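## Task

Move the one carton into the blue container so it rests flat on the container's floor with the face that was up at the start still facing up; it has to stay that way with no robot support.

## Robot and tools

ROBOT. Two arms, left_arm and right_arm, each ending in a vacuum suction cup instead of fingers. The cup point is the middle of the cup's rim when it touches nothing, and the cup faces along the cup point's own +z axis. About 4 cm behind the rim the tool widens, with its body and wrist camera reaching roughly 9 cm sideways, so keep that clear of walls and the other arm.

WORLD FRAME. Results report poses in one shared frame: origin on the table surface midway between the arms, +z up, +x out across the table, and left_arm sits on the +y side. The arm names do not match sides of any image. Positions are in metres, orientations as quaternions wxyz, velocities in m/s and rad/s. Reported cup positions can be slightly wrong, more so at long reach.

execute_actions. Argument actions: a list of actions; each action is a list of up to 15 rows; each row is exactly 14 numbers in [-1, 1]. Order: left_arm dx, dy, dz, rx, ry, rz, left suction, then right_arm dx, dy, dz, rx, ry, rz, right suction. Both arms always appear in every row. Each row plays for one control step (1/30 s); if fewer than 15 rows are given, the final row repeats to fill the action. The six motion numbers are an offset, not a pose: a target relative to where that cup point was measured when the action began (for a call's first action, the last pose a result reported), expressed in the cup point's own axes (so +z pushes along the cup's facing direction). Every row is relative to that same start, not to the row before. Scale: 1.0 equals 0.6 m of travel or 180 degrees; rx, ry, rz form a single rotation vector. Suction: above 0.01 means on, 0.01 or below means off, and it keeps its last value, so resend the current value for an arm you want unchanged (a 0 switches it off). An empty actions list just returns the current state and images.

move. Argument target: one 14-number row laid out as above, an offset from the pose in the latest result that shows one, in each cup point's own axes, same scaling. Each cup point travels in a straight line to its goal, turning the shorter way; both arms finish together, taking 0.5 to 10 s (longer paths stop short at 10 s). speed: 0.002 to 0.5 m/s, default 0.25, rotation capped at twice that in rad/s. blocking: if false, you get a result after 0.5 s while motion continues; you must then use wait or stop before sending new rows or moves. Paths ignore obstacles and the other arm, and the arm may lag, drift or overshoot speed near full stretch. The result adds a move: line giving the ending (done, off_target, moving, held, fault) and the limits that acted: limits=paced means the sent pose was clipped; limits=held means a check blocked some steps, after which the arm may surge. Distances to target per cup point are also listed.

wait. seconds 0 to 10; the scene runs with last commands held, and it returns early if a running move ends. stop: brakes a running move; faster arms need more room. zoom_image: camera (cam_head_left, cam_head_right, cam_left_wrist, cam_right_wrist) and region [x0, y0, x1, y1] in that camera's pixels, origin top-left, at most 504 by 504. finished_scene: scene number; ends it irreversibly and reports success, so only call it once the cartons rest correctly and suction is off.

CONTROL LIMITS. Each step, the commanded pose is clamped to within 70 mm and 16 degrees of the measured pose, so big offsets need several actions; after an action the arm goes no further than its last clamped pose. Position wins over orientation when both can't be met. Hand target lines show where the controller now drives each cup. A pose unreachable line means a clearance check altered or blocked that arm's command.

GRIPPING. Turn suction on and press the 36 mm rim fully onto a smooth flat face of the carton, away from edges, seams and holes. suction_measured near 0 means no seal; 0.83 or more means airtight; lower values mean leaks. part_present flips to 1 at 0.50 and back to 0 below 0.45. Under vacuum the cup shortens, so a held item sits up to about 12 mm nearer the tool. To release, set the carton down on the container floor first, then switch suction off and lift at least 15 mm. If the cup seals to the table, switch suction off to free it. Keep cartons level and unflipped.

SAFETY. Arms are stiff: aiming even slightly past a contact can trigger a fault. A joint hitting its load limit (waist, shoulder 312; elbow 147; forearm roll, wrist pitch, wrist roll 41.4 N m) or any outside force reaching 144 N halts that arm for 10 s and drops the rest of the call. Approach surfaces slowly, never drive the arms into each other, and never push or drop anything off the table. Something may occasionally nudge loose objects. Holding loads heats motors; a MOTOR HOT line warns, and an OVER-TEMPERATURE FAULT brakes the arm. Flange force shows the estimated external force including held weight; Joint torques shift with contact or load.

CAMERAS. Images arrive in the order cam_head_left, cam_head_right (504x504 pinhole), cam_left_wrist, cam_right_wrist (616x616 fisheye). Calibration (K, distortion, T_world_to_cam) is given per camera and may be off by a few degrees and millimetres; results list any camera whose numbers change.

Each tool is called as a command line: name --argument value for each argument, lists and objects as JSON in quotes; but a table of rows of numbers goes row by row, as --pt "numbers of a row", without its own name.

## Session

execute_actions --actions '[]'

Scene clock: 0.00 s.
left_arm: end_effector_position=(+0.5967, +0.4700, +0.3607) suction_measured=0.01 part_present=0 end_effector_quat_wxyz=(-0.001, -0.281, +0.960, +0.001) end_effector_velocity=(+0.001, +0.000, -0.001) end_effector_angular_velocity=(+0.002, +0.000, +0.000) | right_arm: end_effector_position=(+0.6671, -0.6392, +0.3634) suction_measured=0.00 part_present=0 end_effector_quat_wxyz=(+0.001, +0.329, +0.944, -0.000) end_effector_velocity=(+0.000, +0.000, +0.001) end_effector_angular_velocity=(+0.002, -0.001, -0.002)
Joint positions: left_arm=[-0.051  0.169  1.62   0.001  1.355 -0.578] | right_arm=[-0.055  0.166  1.619 -0.001  1.355  0.472]
Joint velocities: left_arm=[-0.     0.002  0.     0.002 -0.001 -0.001] | right_arm=[-0.    -0.001 -0.001  0.002  0.001  0.001]
Joint torques (N m, as the joint torque sensors report them, + toward a larger angle): no reading
Flange force (N, the push that the arm receives, along the end effector's own x y z axes): no reading
Hand target (left_arm): +0.597, +0.470, +0.361; -0.001, -0.281, +0.960, +0.001
Hand target (right_arm): +0.667, -0.639, +0.363; +0.001, +0.329, +0.944, -0.000

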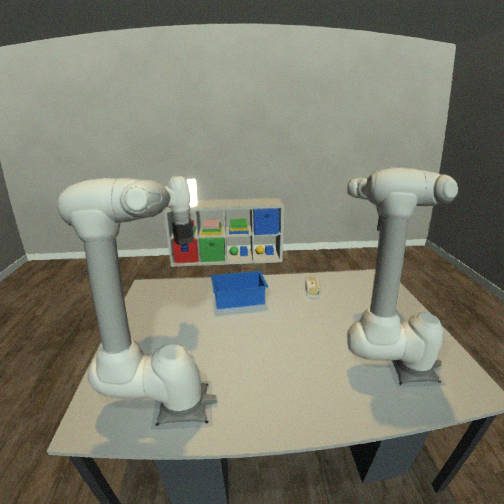

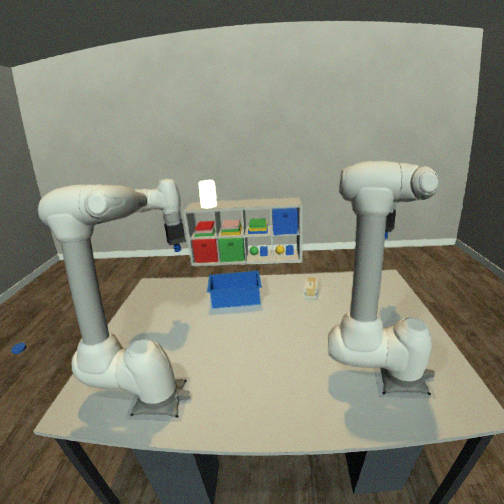

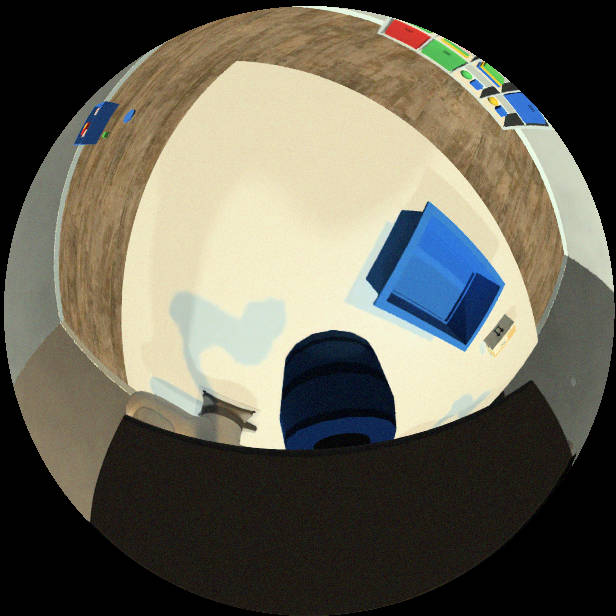

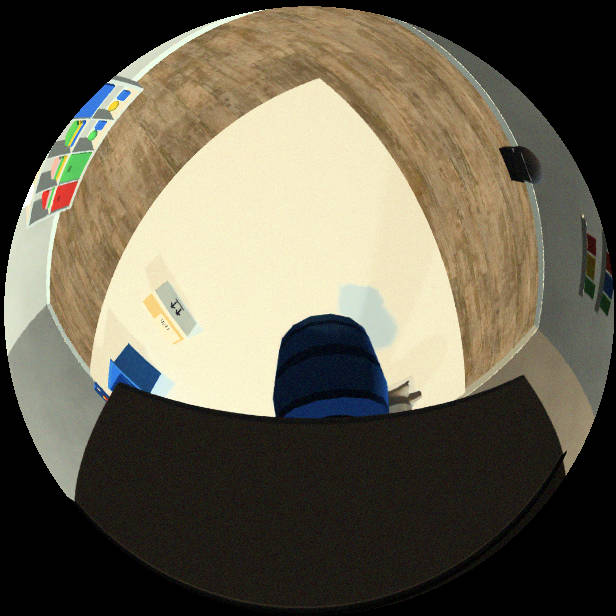

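zoom_image --camera "cam_head_left" --region '[190, 250, 350, 330]'

zoom_image --camera "cam_right_wrist" --region '[90, 240, 250, 400]'

Region (190, 250, 350, 330) of cam_head_left's 504x504 image, scaled by 3.150, with more detail than that image has.

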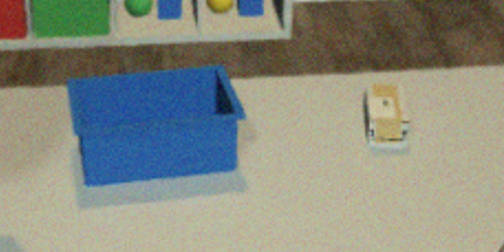

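Region (90, 240, 250, 400) of cam_right_wrist's 616x616 image, scaled by 3.150, with more detail than that image has.

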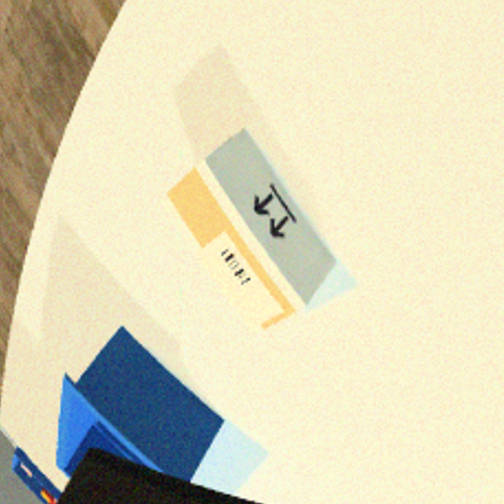

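move --target '[0,0,0,0,0,0,0,0.325,0.57,0.25,0,0,-0.213,0]' --speed 0.35

Scene clock: 23.13 s.
left_arm: end_effector_position=(+0.5967, +0.4700, +0.3607) suction_measured=0.01 part_present=0 end_effector_quat_wxyz=(-0.001, -0.281, +0.960, +0.001) end_effector_velocity=(+0.000, -0.000, +0.001) end_effector_angular_velocity=(-0.001, -0.002, +0.000) | right_arm: end_effector_position=(+0.7268, -0.2499, +0.2136) suction_measured=0.00 part_present=0 end_effector_quat_wxyz=(+0.001, +0.000, +1.000, +0.000) end_effector_velocity=(+0.001, +0.001, -0.001) end_effector_angular_velocity=(-0.001, +0.001, +0.002)
Joint positions: left_arm=[-0.051  0.169  1.62   0.001  1.355 -0.578] | right_arm=[ 0.496  0.413  1.572 -0.001  1.155  0.353]
Joint velocities: left_arm=[ 0.    -0.001 -0.    -0.001 -0.001  0.   ] | right_arm=[ 0.001  0.003 -0.002 -0.     0.    -0.   ]
Joint torques (N m, as the joint torque sensors report them, + toward a larger angle): left_arm=[ -2.41 -53.37 -36.75   4.49  -0.3   -0.25] | right_arm=[  3.73 -74.82 -37.53   3.97   0.09  -0.91]
Flange force (N, the push that the arm receives, along the end effector's own x y z axes): left_arm=[-2.3 3.5 -5.5] | right_arm=[4.2 -5.6 -1.3]
Hand target (left_arm): +0.597, +0.470, +0.361; -0.001, -0.281, +0.960, +0.001
Hand target (right_arm): +0.727, -0.250, +0.214; +0.001, +0.000, +1.000, -0.000
Off the commanded pose (left_arm): 0.000 m, 0 deg.
Off the commanded pose (right_arm): 0.001 m, 0 deg.
move: done
camera_calibration (this result's frames):
cam_left_wrist: T_world_to_cam=[[0.517666, -0.855537, 0.00887345, 0.101018], [-0.773781, -0.463722, 0.431537, 0.55116], [-0.365081, -0.230259, -0.902051, 0.729114], [0, 0, 0, 1]] pos_world=[0.640369, 0.509894, 0.418956]
cam_right_wrist: T_world_to_cam=[[0.0505126, -0.998668, 0.0105651, -0.280435], [-0.879153, -0.0394434, 0.474904, 0.542819], [-0.473854, -0.033277, -0.879974, 0.606472], [0, 0, 0, 1]] pos_world=[0.778766, -0.238469, 0.278855]

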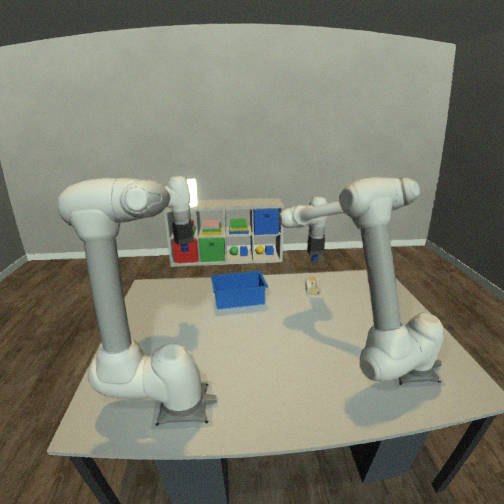

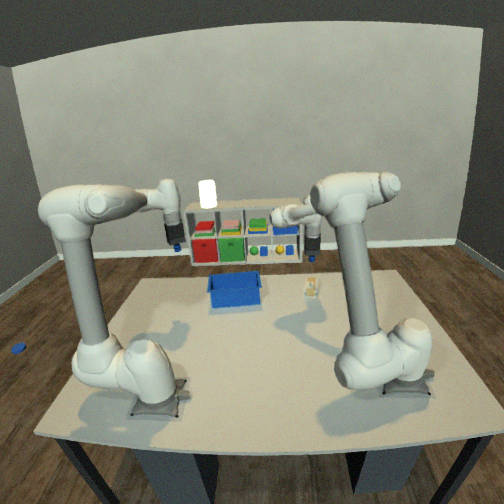

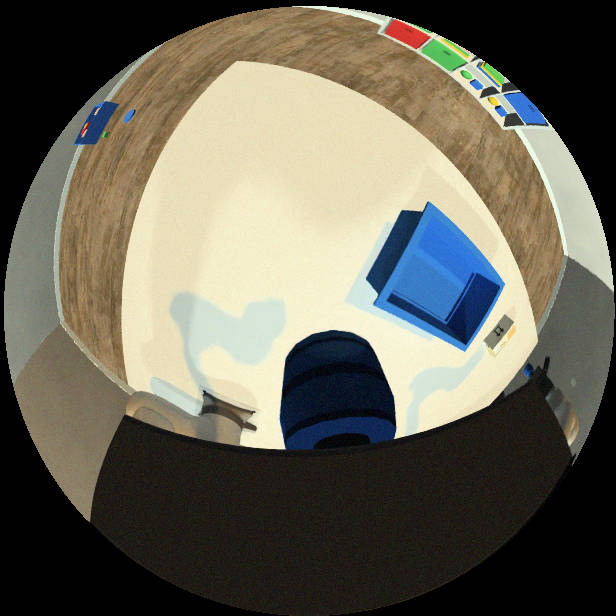

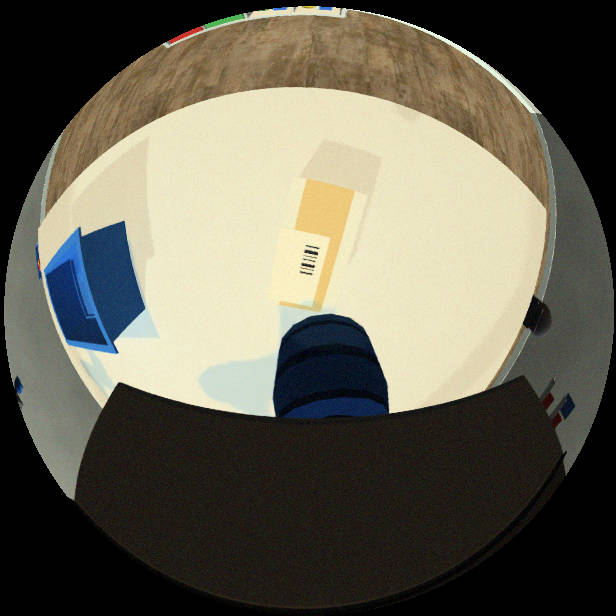

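move --target '[0,0,0,0,0,0,0,0.006,0.023,0.19,0,0,0.052,1]'

Scene clock: 31.57 s.
left_arm: end_effector_position=(+0.5967, +0.4700, +0.3607) suction_measured=0.01 part_present=0 end_effector_quat_wxyz=(-0.001, -0.281, +0.960, +0.001) end_effector_velocity=(-0.000, -0.000, -0.001) end_effector_angular_velocity=(-0.002, +0.002, +0.000) | right_arm: end_effector_position=(+0.7235, -0.2360, +0.0996) suction_measured=0.00 part_present=0 end_effector_quat_wxyz=(+0.001, +0.082, +0.997, +0.000) end_effector_velocity=(-0.000, -0.000, -0.003) end_effector_angular_velocity=(-0.001, +0.003, -0.002)
Joint positions: left_arm=[-0.051  0.169  1.62   0.001  1.355 -0.578] | right_arm=[ 0.515  0.505  1.661 -0.001  0.973  0.535]
Joint velocities: left_arm=[ 0.     0.001 -0.    -0.002  0.001  0.001] | right_arm=[-0.001  0.003  0.001  0.    -0.001  0.001]
Joint torques (N m, as the joint torque sensors report them, + toward a larger angle): left_arm=[ -1.06 -53.62 -36.48   4.47  -0.34  -0.42] | right_arm=[  4.06 -79.75 -34.37   3.54   0.2   -1.04]
Flange force (N, the push that the arm receives, along the end effector's own x y z axes): left_arm=[-2.0 1.5 -5.9] | right_arm=[3.2 -6.7 -1.4]
Hand target (left_arm): +0.597, +0.470, +0.361; -0.001, -0.281, +0.960, +0.001
Hand target (right_arm): +0.723, -0.236, +0.100; +0.001, +0.082, +0.997, +0.000
Off the commanded pose (left_arm): 0.000 m, 0 deg.
Off the commanded pose (right_arm): 0.000 m, 0 deg.
move: done
camera_calibration (this result's frames):
cam_left_wrist: T_world_to_cam=[[0.517666, -0.855537, 0.00887359, 0.101018], [-0.773781, -0.463722, 0.431537, 0.55116], [-0.365081, -0.230259, -0.902051, 0.729114], [0, 0, 0, 1]] pos_world=[0.64037, 0.509894, 0.418956]
cam_right_wrist: T_world_to_cam=[[-0.112396, -0.993613, 0.0100555, -0.146044], [-0.873897, 0.10366, 0.474931, 0.624548], [-0.472939, 0.0445929, -0.879966, 0.522786], [0, 0, 0, 1]] pos_world=[0.776622, -0.233164, 0.164885]

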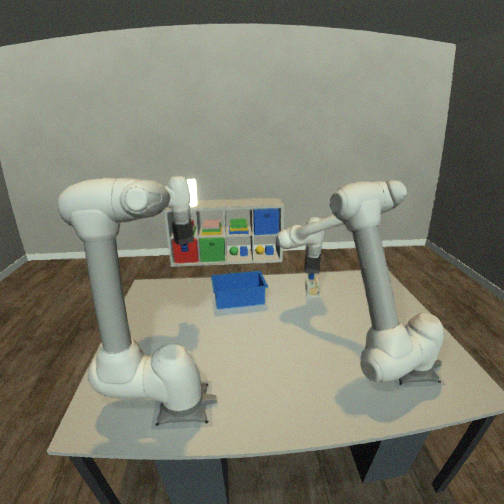

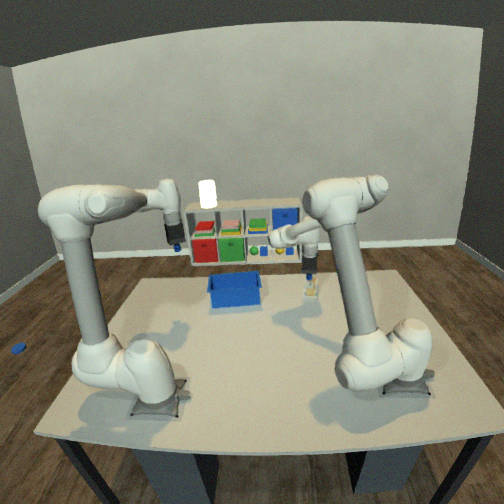

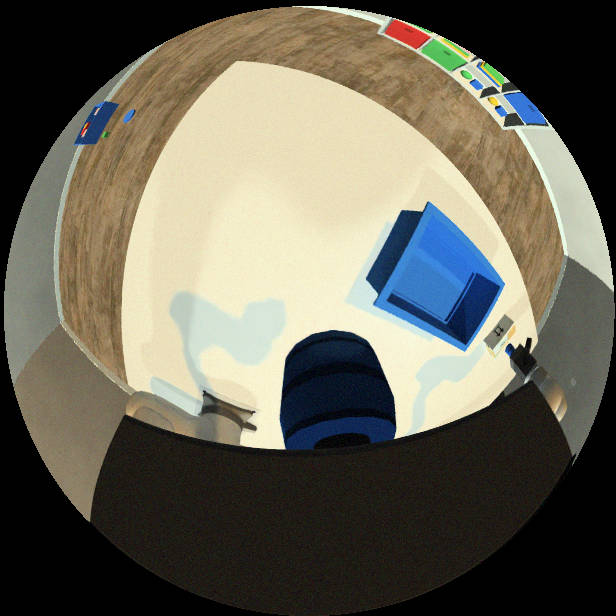

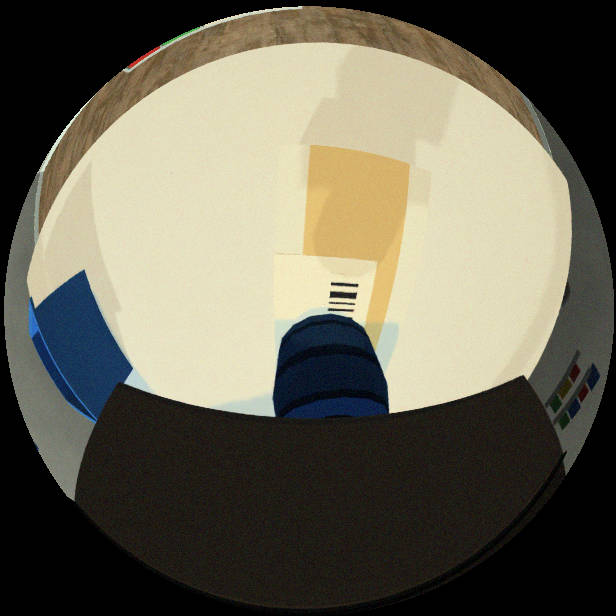

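move --target '[0,0,0,0,0,0,0,0,-0.003,0.065,0,0,0,1]' --speed 0.05

Scene clock: 35.40 s.
left_arm: end_effector_position=(+0.5967, +0.4700, +0.3607) suction_measured=0.01 part_present=0 end_effector_quat_wxyz=(-0.001, -0.281, +0.960, +0.001) end_effector_velocity=(+0.000, +0.000, +0.001) end_effector_angular_velocity=(+0.001, -0.004, -0.001) | right_arm: end_effector_position=(+0.7233, -0.2378, +0.0606) suction_measured=0.80 part_present=1 end_effector_quat_wxyz=(+0.001, +0.082, +0.997, +0.000) end_effector_velocity=(+0.001, +0.000, -0.001) end_effector_angular_velocity=(+0.002, -0.001, -0.001)
Joint positions: left_arm=[-0.051  0.169  1.62   0.001  1.355 -0.578] | right_arm=[ 0.513  0.541  1.686 -0.001  0.912  0.533]
Joint velocities: left_arm=[-0.    -0.002 -0.     0.001 -0.002  0.   ] | right_arm=[-0.     0.001 -0.     0.001 -0.003  0.   ]
Joint torques (N m, as the joint torque sensors report them, + toward a larger angle): left_arm=[ -1.13 -52.95 -36.64   4.29  -0.36  -0.34] | right_arm=[  4.2  -84.23 -34.03   3.45   0.04  -0.81]
Flange force (N, the push that the arm receives, along the end effector's own x y z axes): left_arm=[-0.4 2.4 -6.4] | right_arm=[1.4 -6.9 0.9]
Hand target (left_arm): +0.597, +0.470, +0.361; -0.001, -0.281, +0.960, +0.001
Hand target (right_arm): +0.723, -0.238, +0.061; +0.001, +0.082, +0.997, +0.000
Off the commanded pose (left_arm): 0.000 m, 0 deg.
Off the commanded pose (right_arm): 0.000 m, 0 deg.
move: done
camera_calibration (this result's frames):
cam_left_wrist: T_world_to_cam=[[0.517666, -0.855537, 0.00887356, 0.101018], [-0.773781, -0.463722, 0.431537, 0.55116], [-0.365081, -0.230259, -0.902051, 0.729114], [0, 0, 0, 1]] pos_world=[0.640369, 0.509894, 0.418956]
cam_right_wrist: T_world_to_cam=[[-0.11235, -0.993618, 0.0100421, -0.147435], [-0.873904, 0.103614, 0.474927, 0.643051], [-0.472937, 0.0445822, -0.879968, 0.488493], [0, 0, 0, 1]] pos_world=[0.776427, -0.234901, 0.125936]

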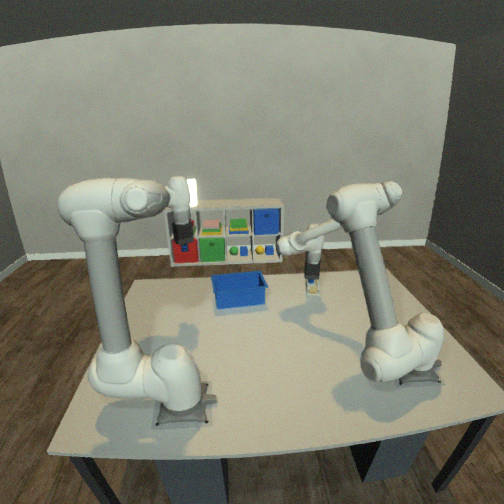

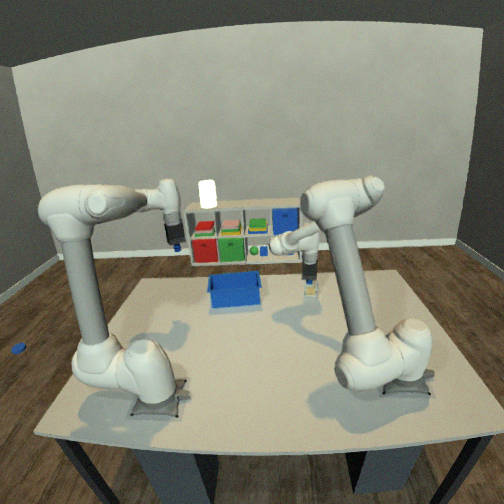

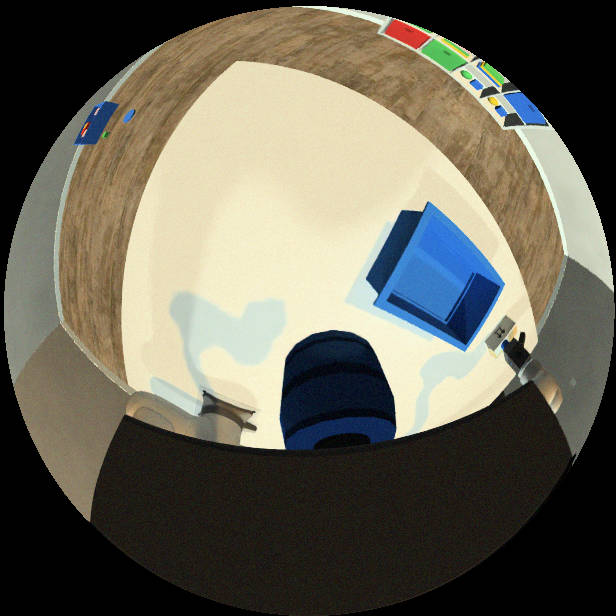

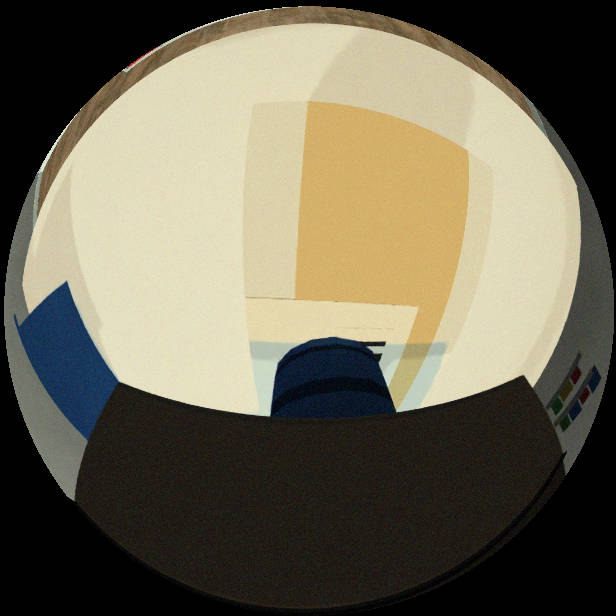

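move --target '[0,0.4,0,0,0,0,0,0.01,0.04,-0.28,0,0,0.12,1]'

Scene clock: 42.50 s.
left_arm: end_effector_position=(+0.4674, +0.6723, +0.3608) suction_measured=0.01 part_present=0 end_effector_quat_wxyz=(-0.001, -0.281, +0.960, +0.000) end_effector_velocity=(-0.001, +0.000, +0.000) end_effector_angular_velocity=(-0.002, +0.001, -0.000) | right_arm: end_effector_position=(+0.7209, -0.2133, +0.2287) suction_measured=0.88 part_present=1 end_effector_quat_wxyz=(+0.001, +0.267, +0.964, +0.000) end_effector_velocity=(-0.000, +0.001, +0.001) end_effector_angular_velocity=(-0.001, -0.001, +0.001)
Joint positions: left_arm=[ 0.315  0.041  1.763  0.001  1.34  -0.212] | right_arm=[ 0.543  0.418  1.535 -0.001  1.186  0.941]
Joint velocities: left_arm=[ 0.002 -0.001  0.001 -0.001  0.001  0.002] | right_arm=[ 0.001 -0.    -0.001 -0.002  0.     0.001]
Joint torques (N m, as the joint torque sensors report them, + toward a larger angle): left_arm=[ -3.81 -40.15 -36.29   4.51  -0.35  -0.27] | right_arm=[  2.54 -78.21 -39.57   3.92   0.31  -0.92]
Flange force (N, the push that the arm receives, along the end effector's own x y z axes): left_arm=[-0.7 7.1 -6.5] | right_arm=[1.8 -5.9 2.2]
Hand target (left_arm): +0.467, +0.672, +0.361; -0.001, -0.281, +0.960, +0.000
Hand target (right_arm): +0.721, -0.213, +0.229; +0.001, +0.267, +0.964, +0.000
Off the commanded pose (left_arm): 0.000 m, 0 deg.
Off the commanded pose (right_arm): 0.000 m, 0 deg.
move: done
camera_calibration (this result's frames):
cam_left_wrist: T_world_to_cam=[[0.517635, -0.85555, 0.00938044, 0.340855], [-0.773693, -0.463371, 0.432073, 0.544394], [-0.365314, -0.230914, -0.90179, 0.729051], [0, 0, 0, 1]] pos_world=[0.511088, 0.712223, 0.419036]
cam_right_wrist: T_world_to_cam=[[-0.470363, -0.882424, 0.00926708, 0.156884], [-0.774389, 0.417767, 0.475176, 0.553797], [-0.423178, 0.216329, -0.879842, 0.634867], [0, 0, 0, 1]] pos_world=[0.771309, -0.23026, 0.293978]

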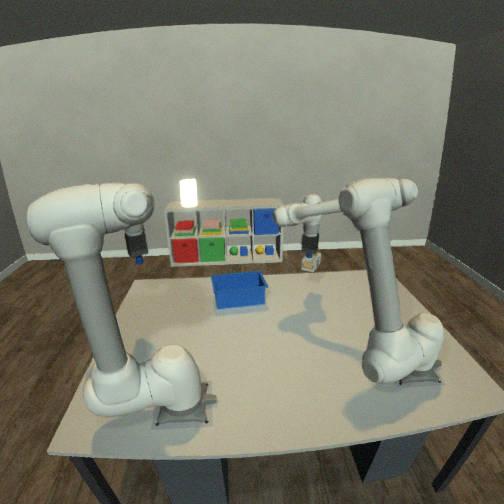

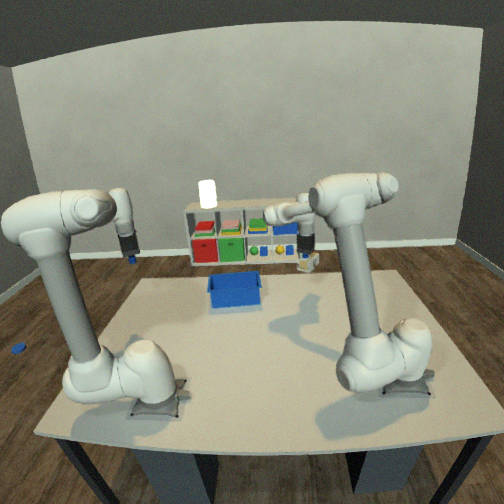

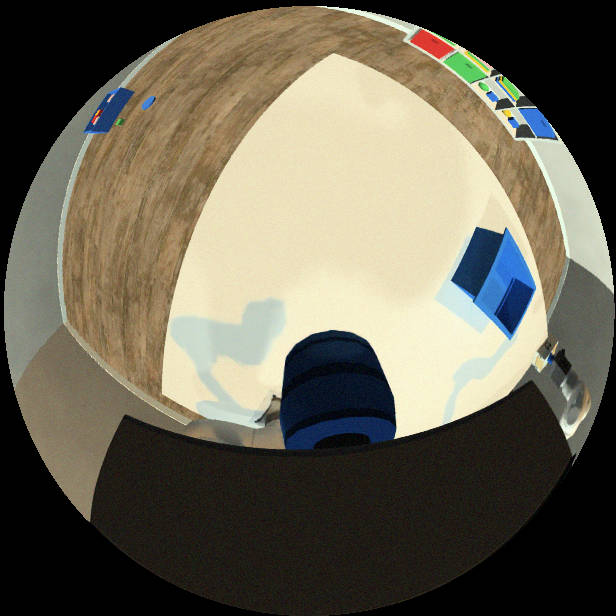

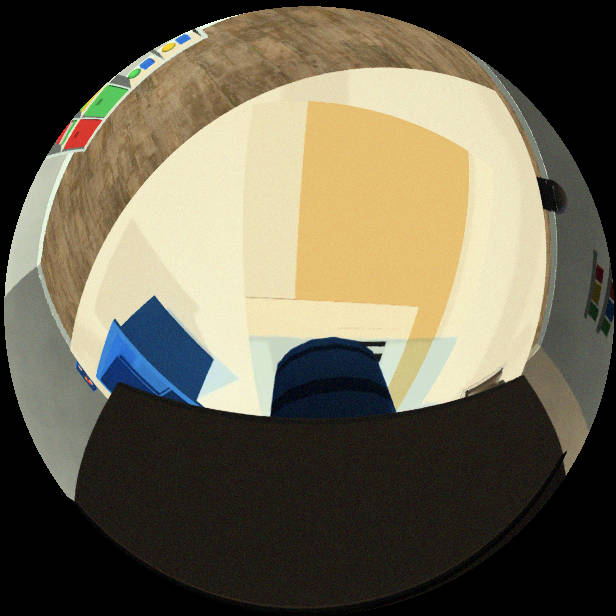

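move --target '[0,0,0,0,0,0,0,0.406,0.608,0,0,0,0.286,1]' --speed 0.3

move --target '[0,0,0,0,0,0,0,0,0,0.08,0,0,0,1]' --speed 0.1

Scene clock: 48.30 s.
left_arm: end_effector_position=(+0.4674, +0.6722, +0.3608) suction_measured=0.01 part_present=0 end_effector_quat_wxyz=(-0.001, -0.281, +0.960, +0.000) end_effector_velocity=(+0.000, -0.001, +0.001) end_effector_angular_velocity=(-0.000, -0.002, +0.000) | right_arm: end_effector_position=(+0.6996, +0.2248, +0.2292) suction_measured=0.88 part_present=1 end_effector_quat_wxyz=(+0.000, +0.659, +0.752, +0.001) end_effector_velocity=(-0.001, +0.002, +0.001) end_effector_angular_velocity=(+0.001, +0.001, -0.000)
Joint positions: left_arm=[ 0.315  0.041  1.763  0.001  1.34  -0.212] | right_arm=[ 0.961  0.85   0.811 -0.001  1.478  2.257]
Joint velocities: left_arm=[-0.001 -0.002 -0.    -0.001  0.    -0.001] | right_arm=[ 0.001  0.003 -0.007  0.002  0.004  0.001]
Joint torques (N m, as the joint torque sensors report them, + toward a larger angle): left_arm=[ -0.55 -40.73 -36.2    4.32  -0.38  -0.27] | right_arm=[   3.77 -116.38  -42.51    4.22   -0.12   -0.58]
Flange force (N, the push that the arm receives, along the end effector's own x y z axes): left_arm=[-0.5 1.4 -6.6] | right_arm=[-9.8 -5.9 2.8]
Hand target (left_arm): +0.467, +0.672, +0.361; -0.001, -0.281, +0.960, +0.000
Hand target (right_arm): +0.700, +0.225, +0.229; +0.000, +0.659, +0.752, +0.001
Off the commanded pose (left_arm): 0.000 m, 0 deg.
Off the commanded pose (right_arm): 0.001 m, 0 deg.
move: done
camera_calibration (this result's frames):
cam_left_wrist: T_world_to_cam=[[0.517638, -0.855548, 0.00939987, 0.340839], [-0.773697, -0.463368, 0.432069, 0.544386], [-0.3653, -0.230928, -0.901791, 0.72907], [0, 0, 0, 1]] pos_world=[0.511087, 0.712218, 0.419053]
cam_right_wrist: T_world_to_cam=[[-0.983381, -0.181374, 0.00806941, 0.735056], [-0.155576, 0.864754, 0.47749, -0.179851], [-0.0935825, 0.4683, -0.8786, 0.244075], [0, 0, 0, 1]] pos_world=[0.717701, 0.174546, 0.29439]

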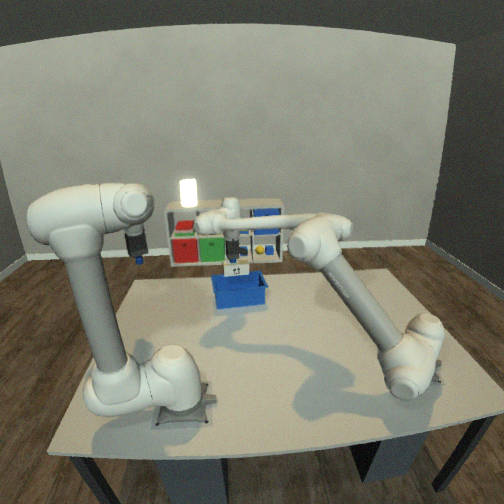

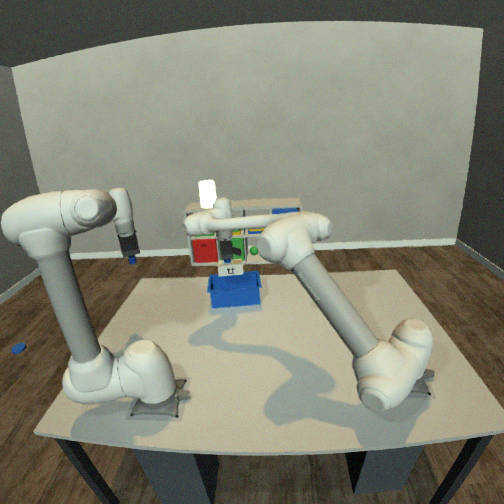

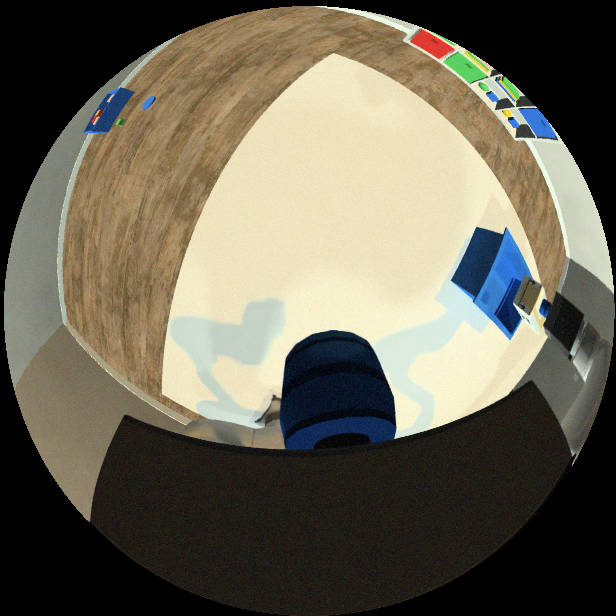

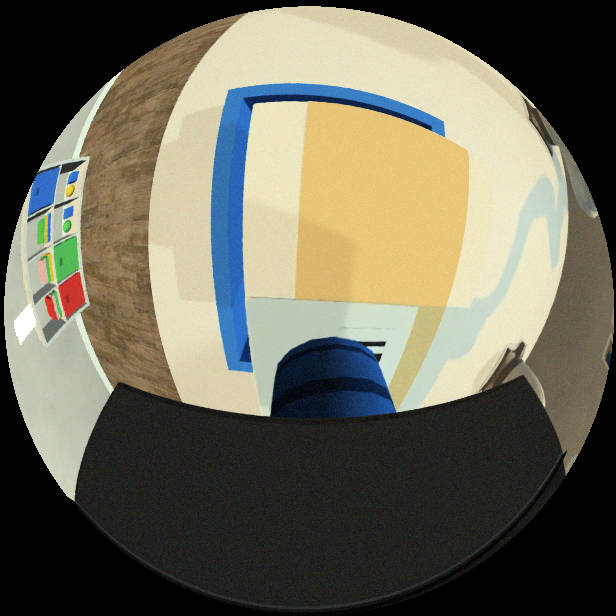

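Scene clock: 49.13 s.
left_arm: end_effector_position=(+0.4674, +0.6722, +0.3608) suction_measured=0.01 part_present=0 end_effector_quat_wxyz=(-0.001, -0.281, +0.960, +0.000) end_effector_velocity=(+0.001, +0.000, -0.000) end_effector_angular_velocity=(+0.001, -0.000, -0.001) | right_arm: end_effector_position=(+0.6997, +0.2249, +0.1813) suction_measured=0.88 part_present=1 end_effector_quat_wxyz=(+0.001, +0.659, +0.752, +0.001) end_effector_velocity=(+0.001, -0.001, -0.002) end_effector_angular_velocity=(-0.002, +0.001, -0.001)
Joint positions: left_arm=[ 0.315  0.041  1.763  0.001  1.34  -0.212] | right_arm=[ 0.961  0.864  0.872 -0.001  1.403  2.257]
Joint velocities: left_arm=[-0.001  0.001 -0.     0.001 -0.001  0.001] | right_arm=[-0.001  0.001  0.003 -0.001 -0.002  0.   ]
Joint torques (N m, as the joint torque sensors report them, + toward a larger angle): left_arm=[ -0.55 -40.76 -36.06   4.37  -0.44  -0.2 ] | right_arm=[   3.62 -115.15  -41.85    4.4     0.24   -0.86]
Flange force (N, the push that the arm receives, along the end effector's own x y z axes): left_arm=[-1.4 1.0 -6.5] | right_arm=[-11.0 -7.8 1.9]
Hand target (left_arm): +0.467, +0.672, +0.361; -0.001, -0.281, +0.960, +0.000
Hand target (right_arm): +0.700, +0.225, +0.181; +0.000, +0.659, +0.752, +0.001
Off the commanded pose (left_arm): 0.000 m, 0 deg.
Off the commanded pose (right_arm): 0.000 m, 0 deg.
move: done
camera_calibration (this result's frames):
cam_left_wrist: T_world_to_cam=[[0.517638, -0.855548, 0.00939979, 0.340839], [-0.773697, -0.463368, 0.432069, 0.544386], [-0.3653, -0.230928, -0.901792, 0.72907], [0, 0, 0, 1]] pos_world=[0.511087, 0.712218, 0.419053]
cam_right_wrist: T_world_to_cam=[[-0.983365, -0.181461, 0.00802678, 0.73557], [-0.155674, 0.864743, 0.477478, -0.156979], [-0.0935849, 0.468286, -0.878607, 0.201945], [0, 0, 0, 1]] pos_world=[0.717795, 0.174656, 0.24648]

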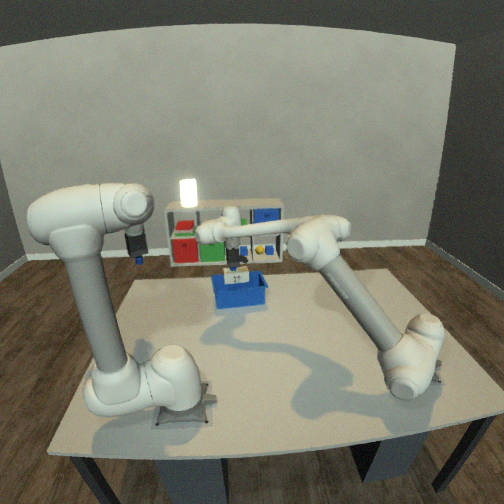

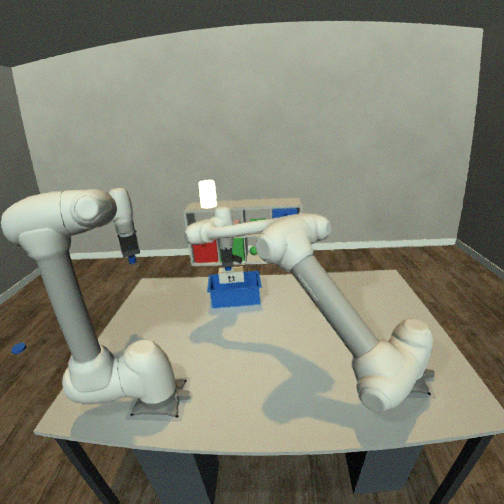

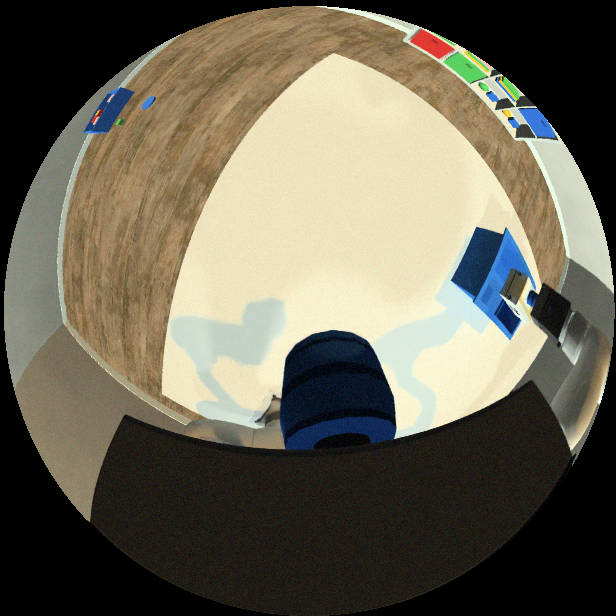

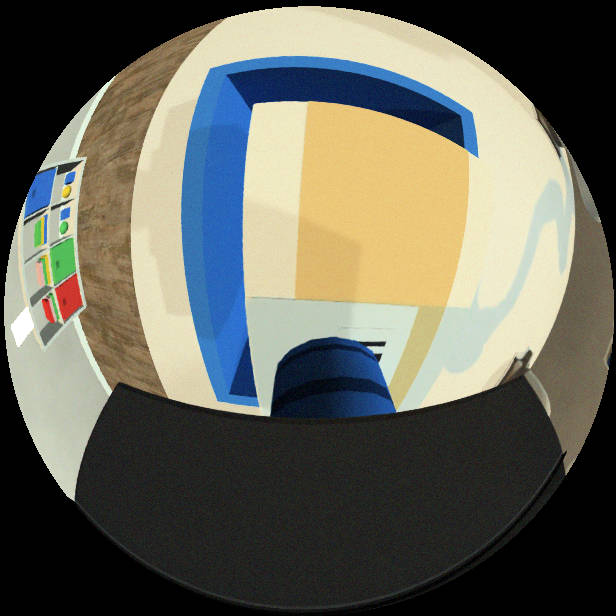

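Well centred.

move --target '[0,0,0,0,0,0,0,0,-0.005,0.17,0,0,0,1]' --speed 0.12

move --target '[0,0,0,0,0,0,0,0,0,0.02,0,0,0,1]' --speed 0.02

Scene clock: 53.80 s.
left_arm: end_effector_position=(+0.4674, +0.6722, +0.3608) suction_measured=0.01 part_present=0 end_effector_quat_wxyz=(-0.001, -0.281, +0.960, +0.000) end_effector_velocity=(+0.001, -0.000, -0.001) end_effector_angular_velocity=(-0.001, +0.001, -0.000) | right_arm: end_effector_position=(+0.6969, +0.2247, +0.0794) suction_measured=0.88 part_present=1 end_effector_quat_wxyz=(+0.000, +0.659, +0.752, +0.001) end_effector_velocity=(+0.001, -0.001, -0.002) end_effector_angular_velocity=(-0.001, +0.000, -0.001)
Joint positions: left_arm=[ 0.315  0.041  1.763  0.001  1.34  -0.212] | right_arm=[ 0.963  0.909  0.975 -0.001  1.255  2.259]
Joint velocities: left_arm=[-0.     0.002  0.    -0.    -0.001 -0.   ] | right_arm=[-0.001  0.001  0.001 -0.001 -0.001  0.   ]
Joint torques (N m, as the joint torque sensors report them, + toward a larger angle): left_arm=[ -2.11 -39.95 -36.66   4.51  -0.34  -0.22] | right_arm=[   3.47 -117.14  -40.68    4.05    0.09   -0.7 ]
Flange force (N, the push that the arm receives, along the end effector's own x y z axes): left_arm=[-0.5 3.8 -5.2] | right_arm=[-9.5 -7.0 0.4]
Hand target (left_arm): +0.467, +0.672, +0.361; -0.001, -0.281, +0.960, +0.000
Hand target (right_arm): +0.697, +0.225, +0.079; +0.000, +0.659, +0.752, +0.001
Off the commanded pose (left_arm): 0.000 m, 0 deg.
Off the commanded pose (right_arm): 0.000 m, 0 deg.
move: done
camera_calibration (this result's frames):
cam_left_wrist: T_world_to_cam=[[0.517638, -0.855548, 0.00939992, 0.340839], [-0.773697, -0.463368, 0.432069, 0.544385], [-0.3653, -0.230928, -0.901791, 0.72907], [0, 0, 0, 1]] pos_world=[0.511087, 0.712218, 0.419053]
cam_right_wrist: T_world_to_cam=[[-0.983346, -0.181563, 0.00805554, 0.733631], [-0.155742, 0.864686, 0.477559, -0.108535], [-0.0936728, 0.468351, -0.878563, 0.112232], [0, 0, 0, 1]] pos_world=[0.715023, 0.174485, 0.144524]

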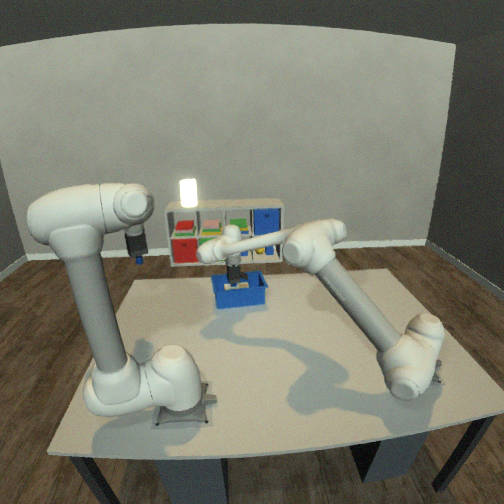

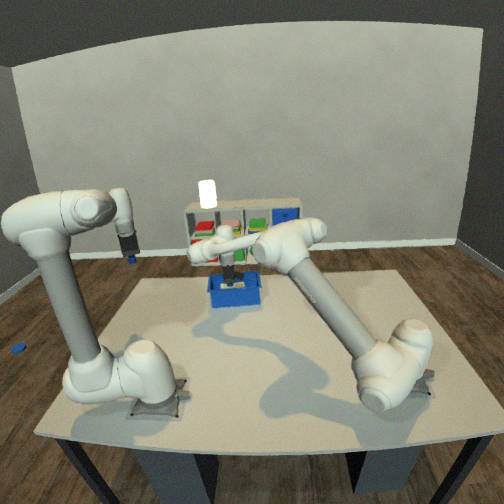

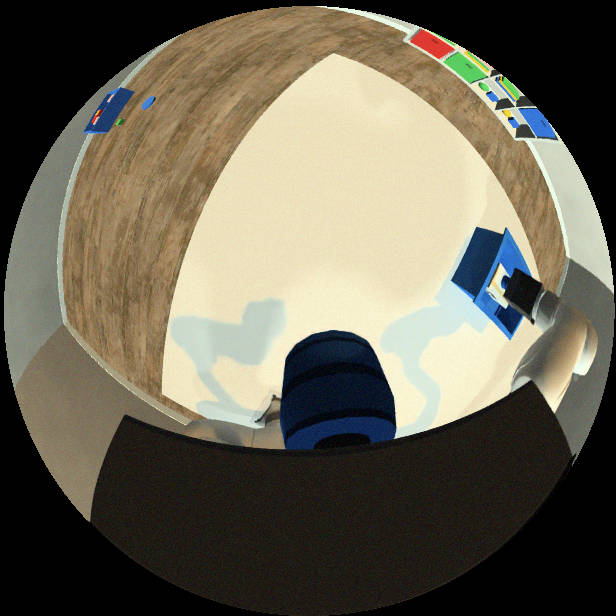

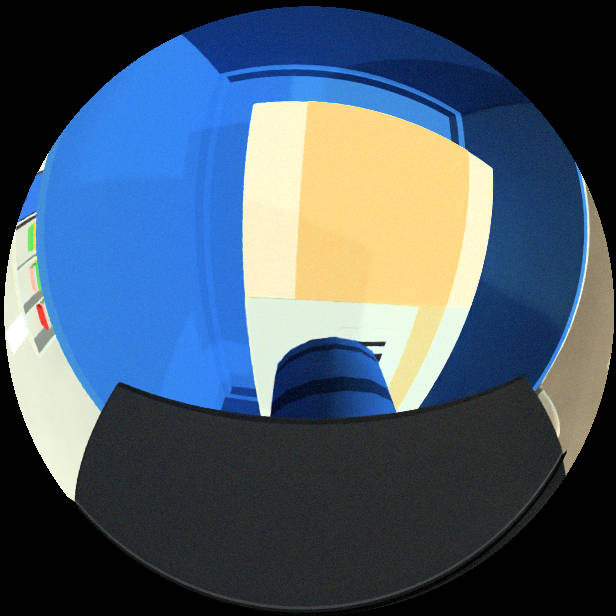

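Scene clock: 54.67 s.
left_arm: end_effector_position=(+0.4674, +0.6722, +0.3608) suction_measured=0.01 part_present=0 end_effector_quat_wxyz=(-0.001, -0.281, +0.960, +0.000) end_effector_velocity=(+0.000, -0.000, -0.001) end_effector_angular_velocity=(-0.002, +0.002, -0.001) | right_arm: end_effector_position=(+0.6970, +0.2247, +0.0674) suction_measured=0.88 part_present=1 end_effector_quat_wxyz=(+0.000, +0.659, +0.752, +0.001) end_effector_velocity=(+0.000, -0.000, -0.001) end_effector_angular_velocity=(-0.001, -0.000, +0.000)
Joint positions: left_arm=[ 0.315  0.041  1.763  0.001  1.34  -0.212] | right_arm=[ 0.963  0.916  0.984 -0.001  1.239  2.259]
Joint velocities: left_arm=[-0.     0.002  0.    -0.001  0.001  0.001] | right_arm=[-0.     0.001  0.    -0.001 -0.001 -0.   ]
Joint torques (N m, as the joint torque sensors report them, + toward a larger angle): left_arm=[ -1.41 -40.04 -35.85   4.41  -0.53  -0.17] | right_arm=[   3.98 -117.27  -40.7     4.08    0.05   -0.92]
Flange force (N, the push that the arm receives, along the end effector's own x y z axes): left_arm=[-1.2 2.7 -7.1] | right_arm=[-10.3 -7.9 0.4]
Hand target (left_arm): +0.467, +0.672, +0.361; -0.001, -0.281, +0.960, +0.000
Hand target (right_arm): +0.697, +0.225, +0.067; +0.000, +0.659, +0.752, +0.001
Off the commanded pose (left_arm): 0.000 m, 0 deg.
Off the commanded pose (right_arm): 0.000 m, 0 deg.
move: done
camera_calibration (this result's frames):
cam_left_wrist: T_world_to_cam=[[0.517638, -0.855548, 0.0094, 0.340839], [-0.773697, -0.463368, 0.432069, 0.544385], [-0.3653, -0.230928, -0.901791, 0.72907], [0, 0, 0, 1]] pos_world=[0.511087, 0.712218, 0.419053]
cam_right_wrist: T_world_to_cam=[[-0.983342, -0.181587, 0.00803372, 0.733764], [-0.155774, 0.864687, 0.477546, -0.10282], [-0.0936628, 0.46834, -0.87857, 0.101721], [0, 0, 0, 1]] pos_world=[0.715052, 0.174509, 0.132576]

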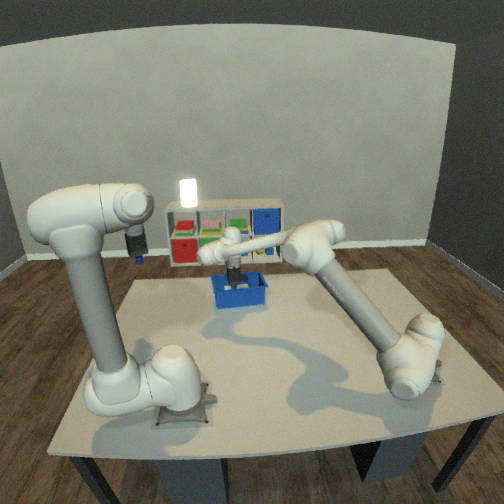

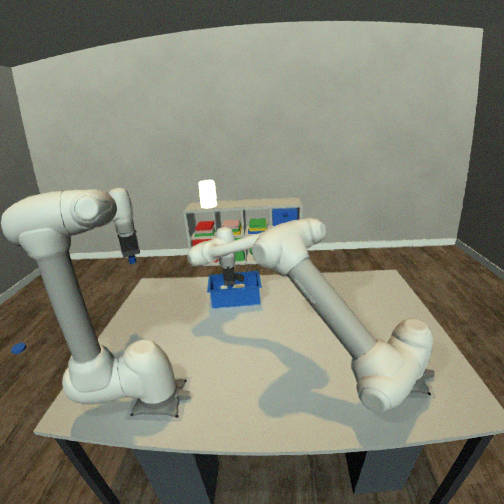

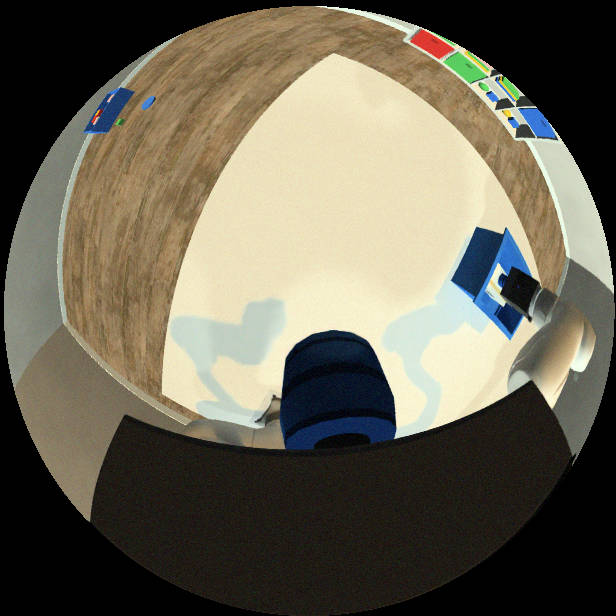

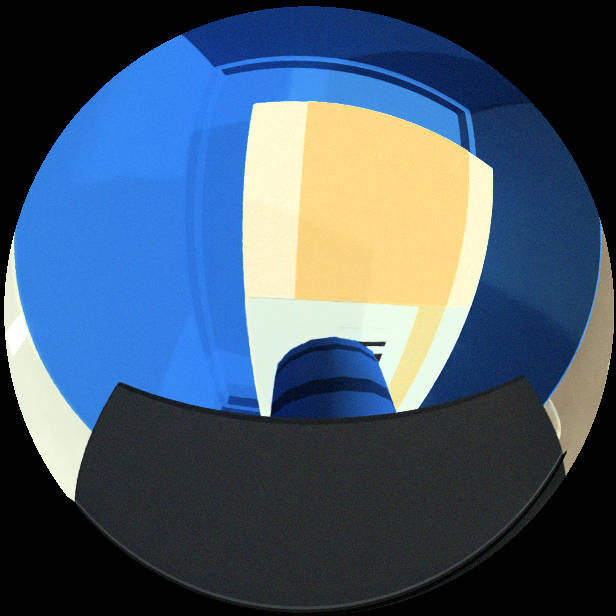

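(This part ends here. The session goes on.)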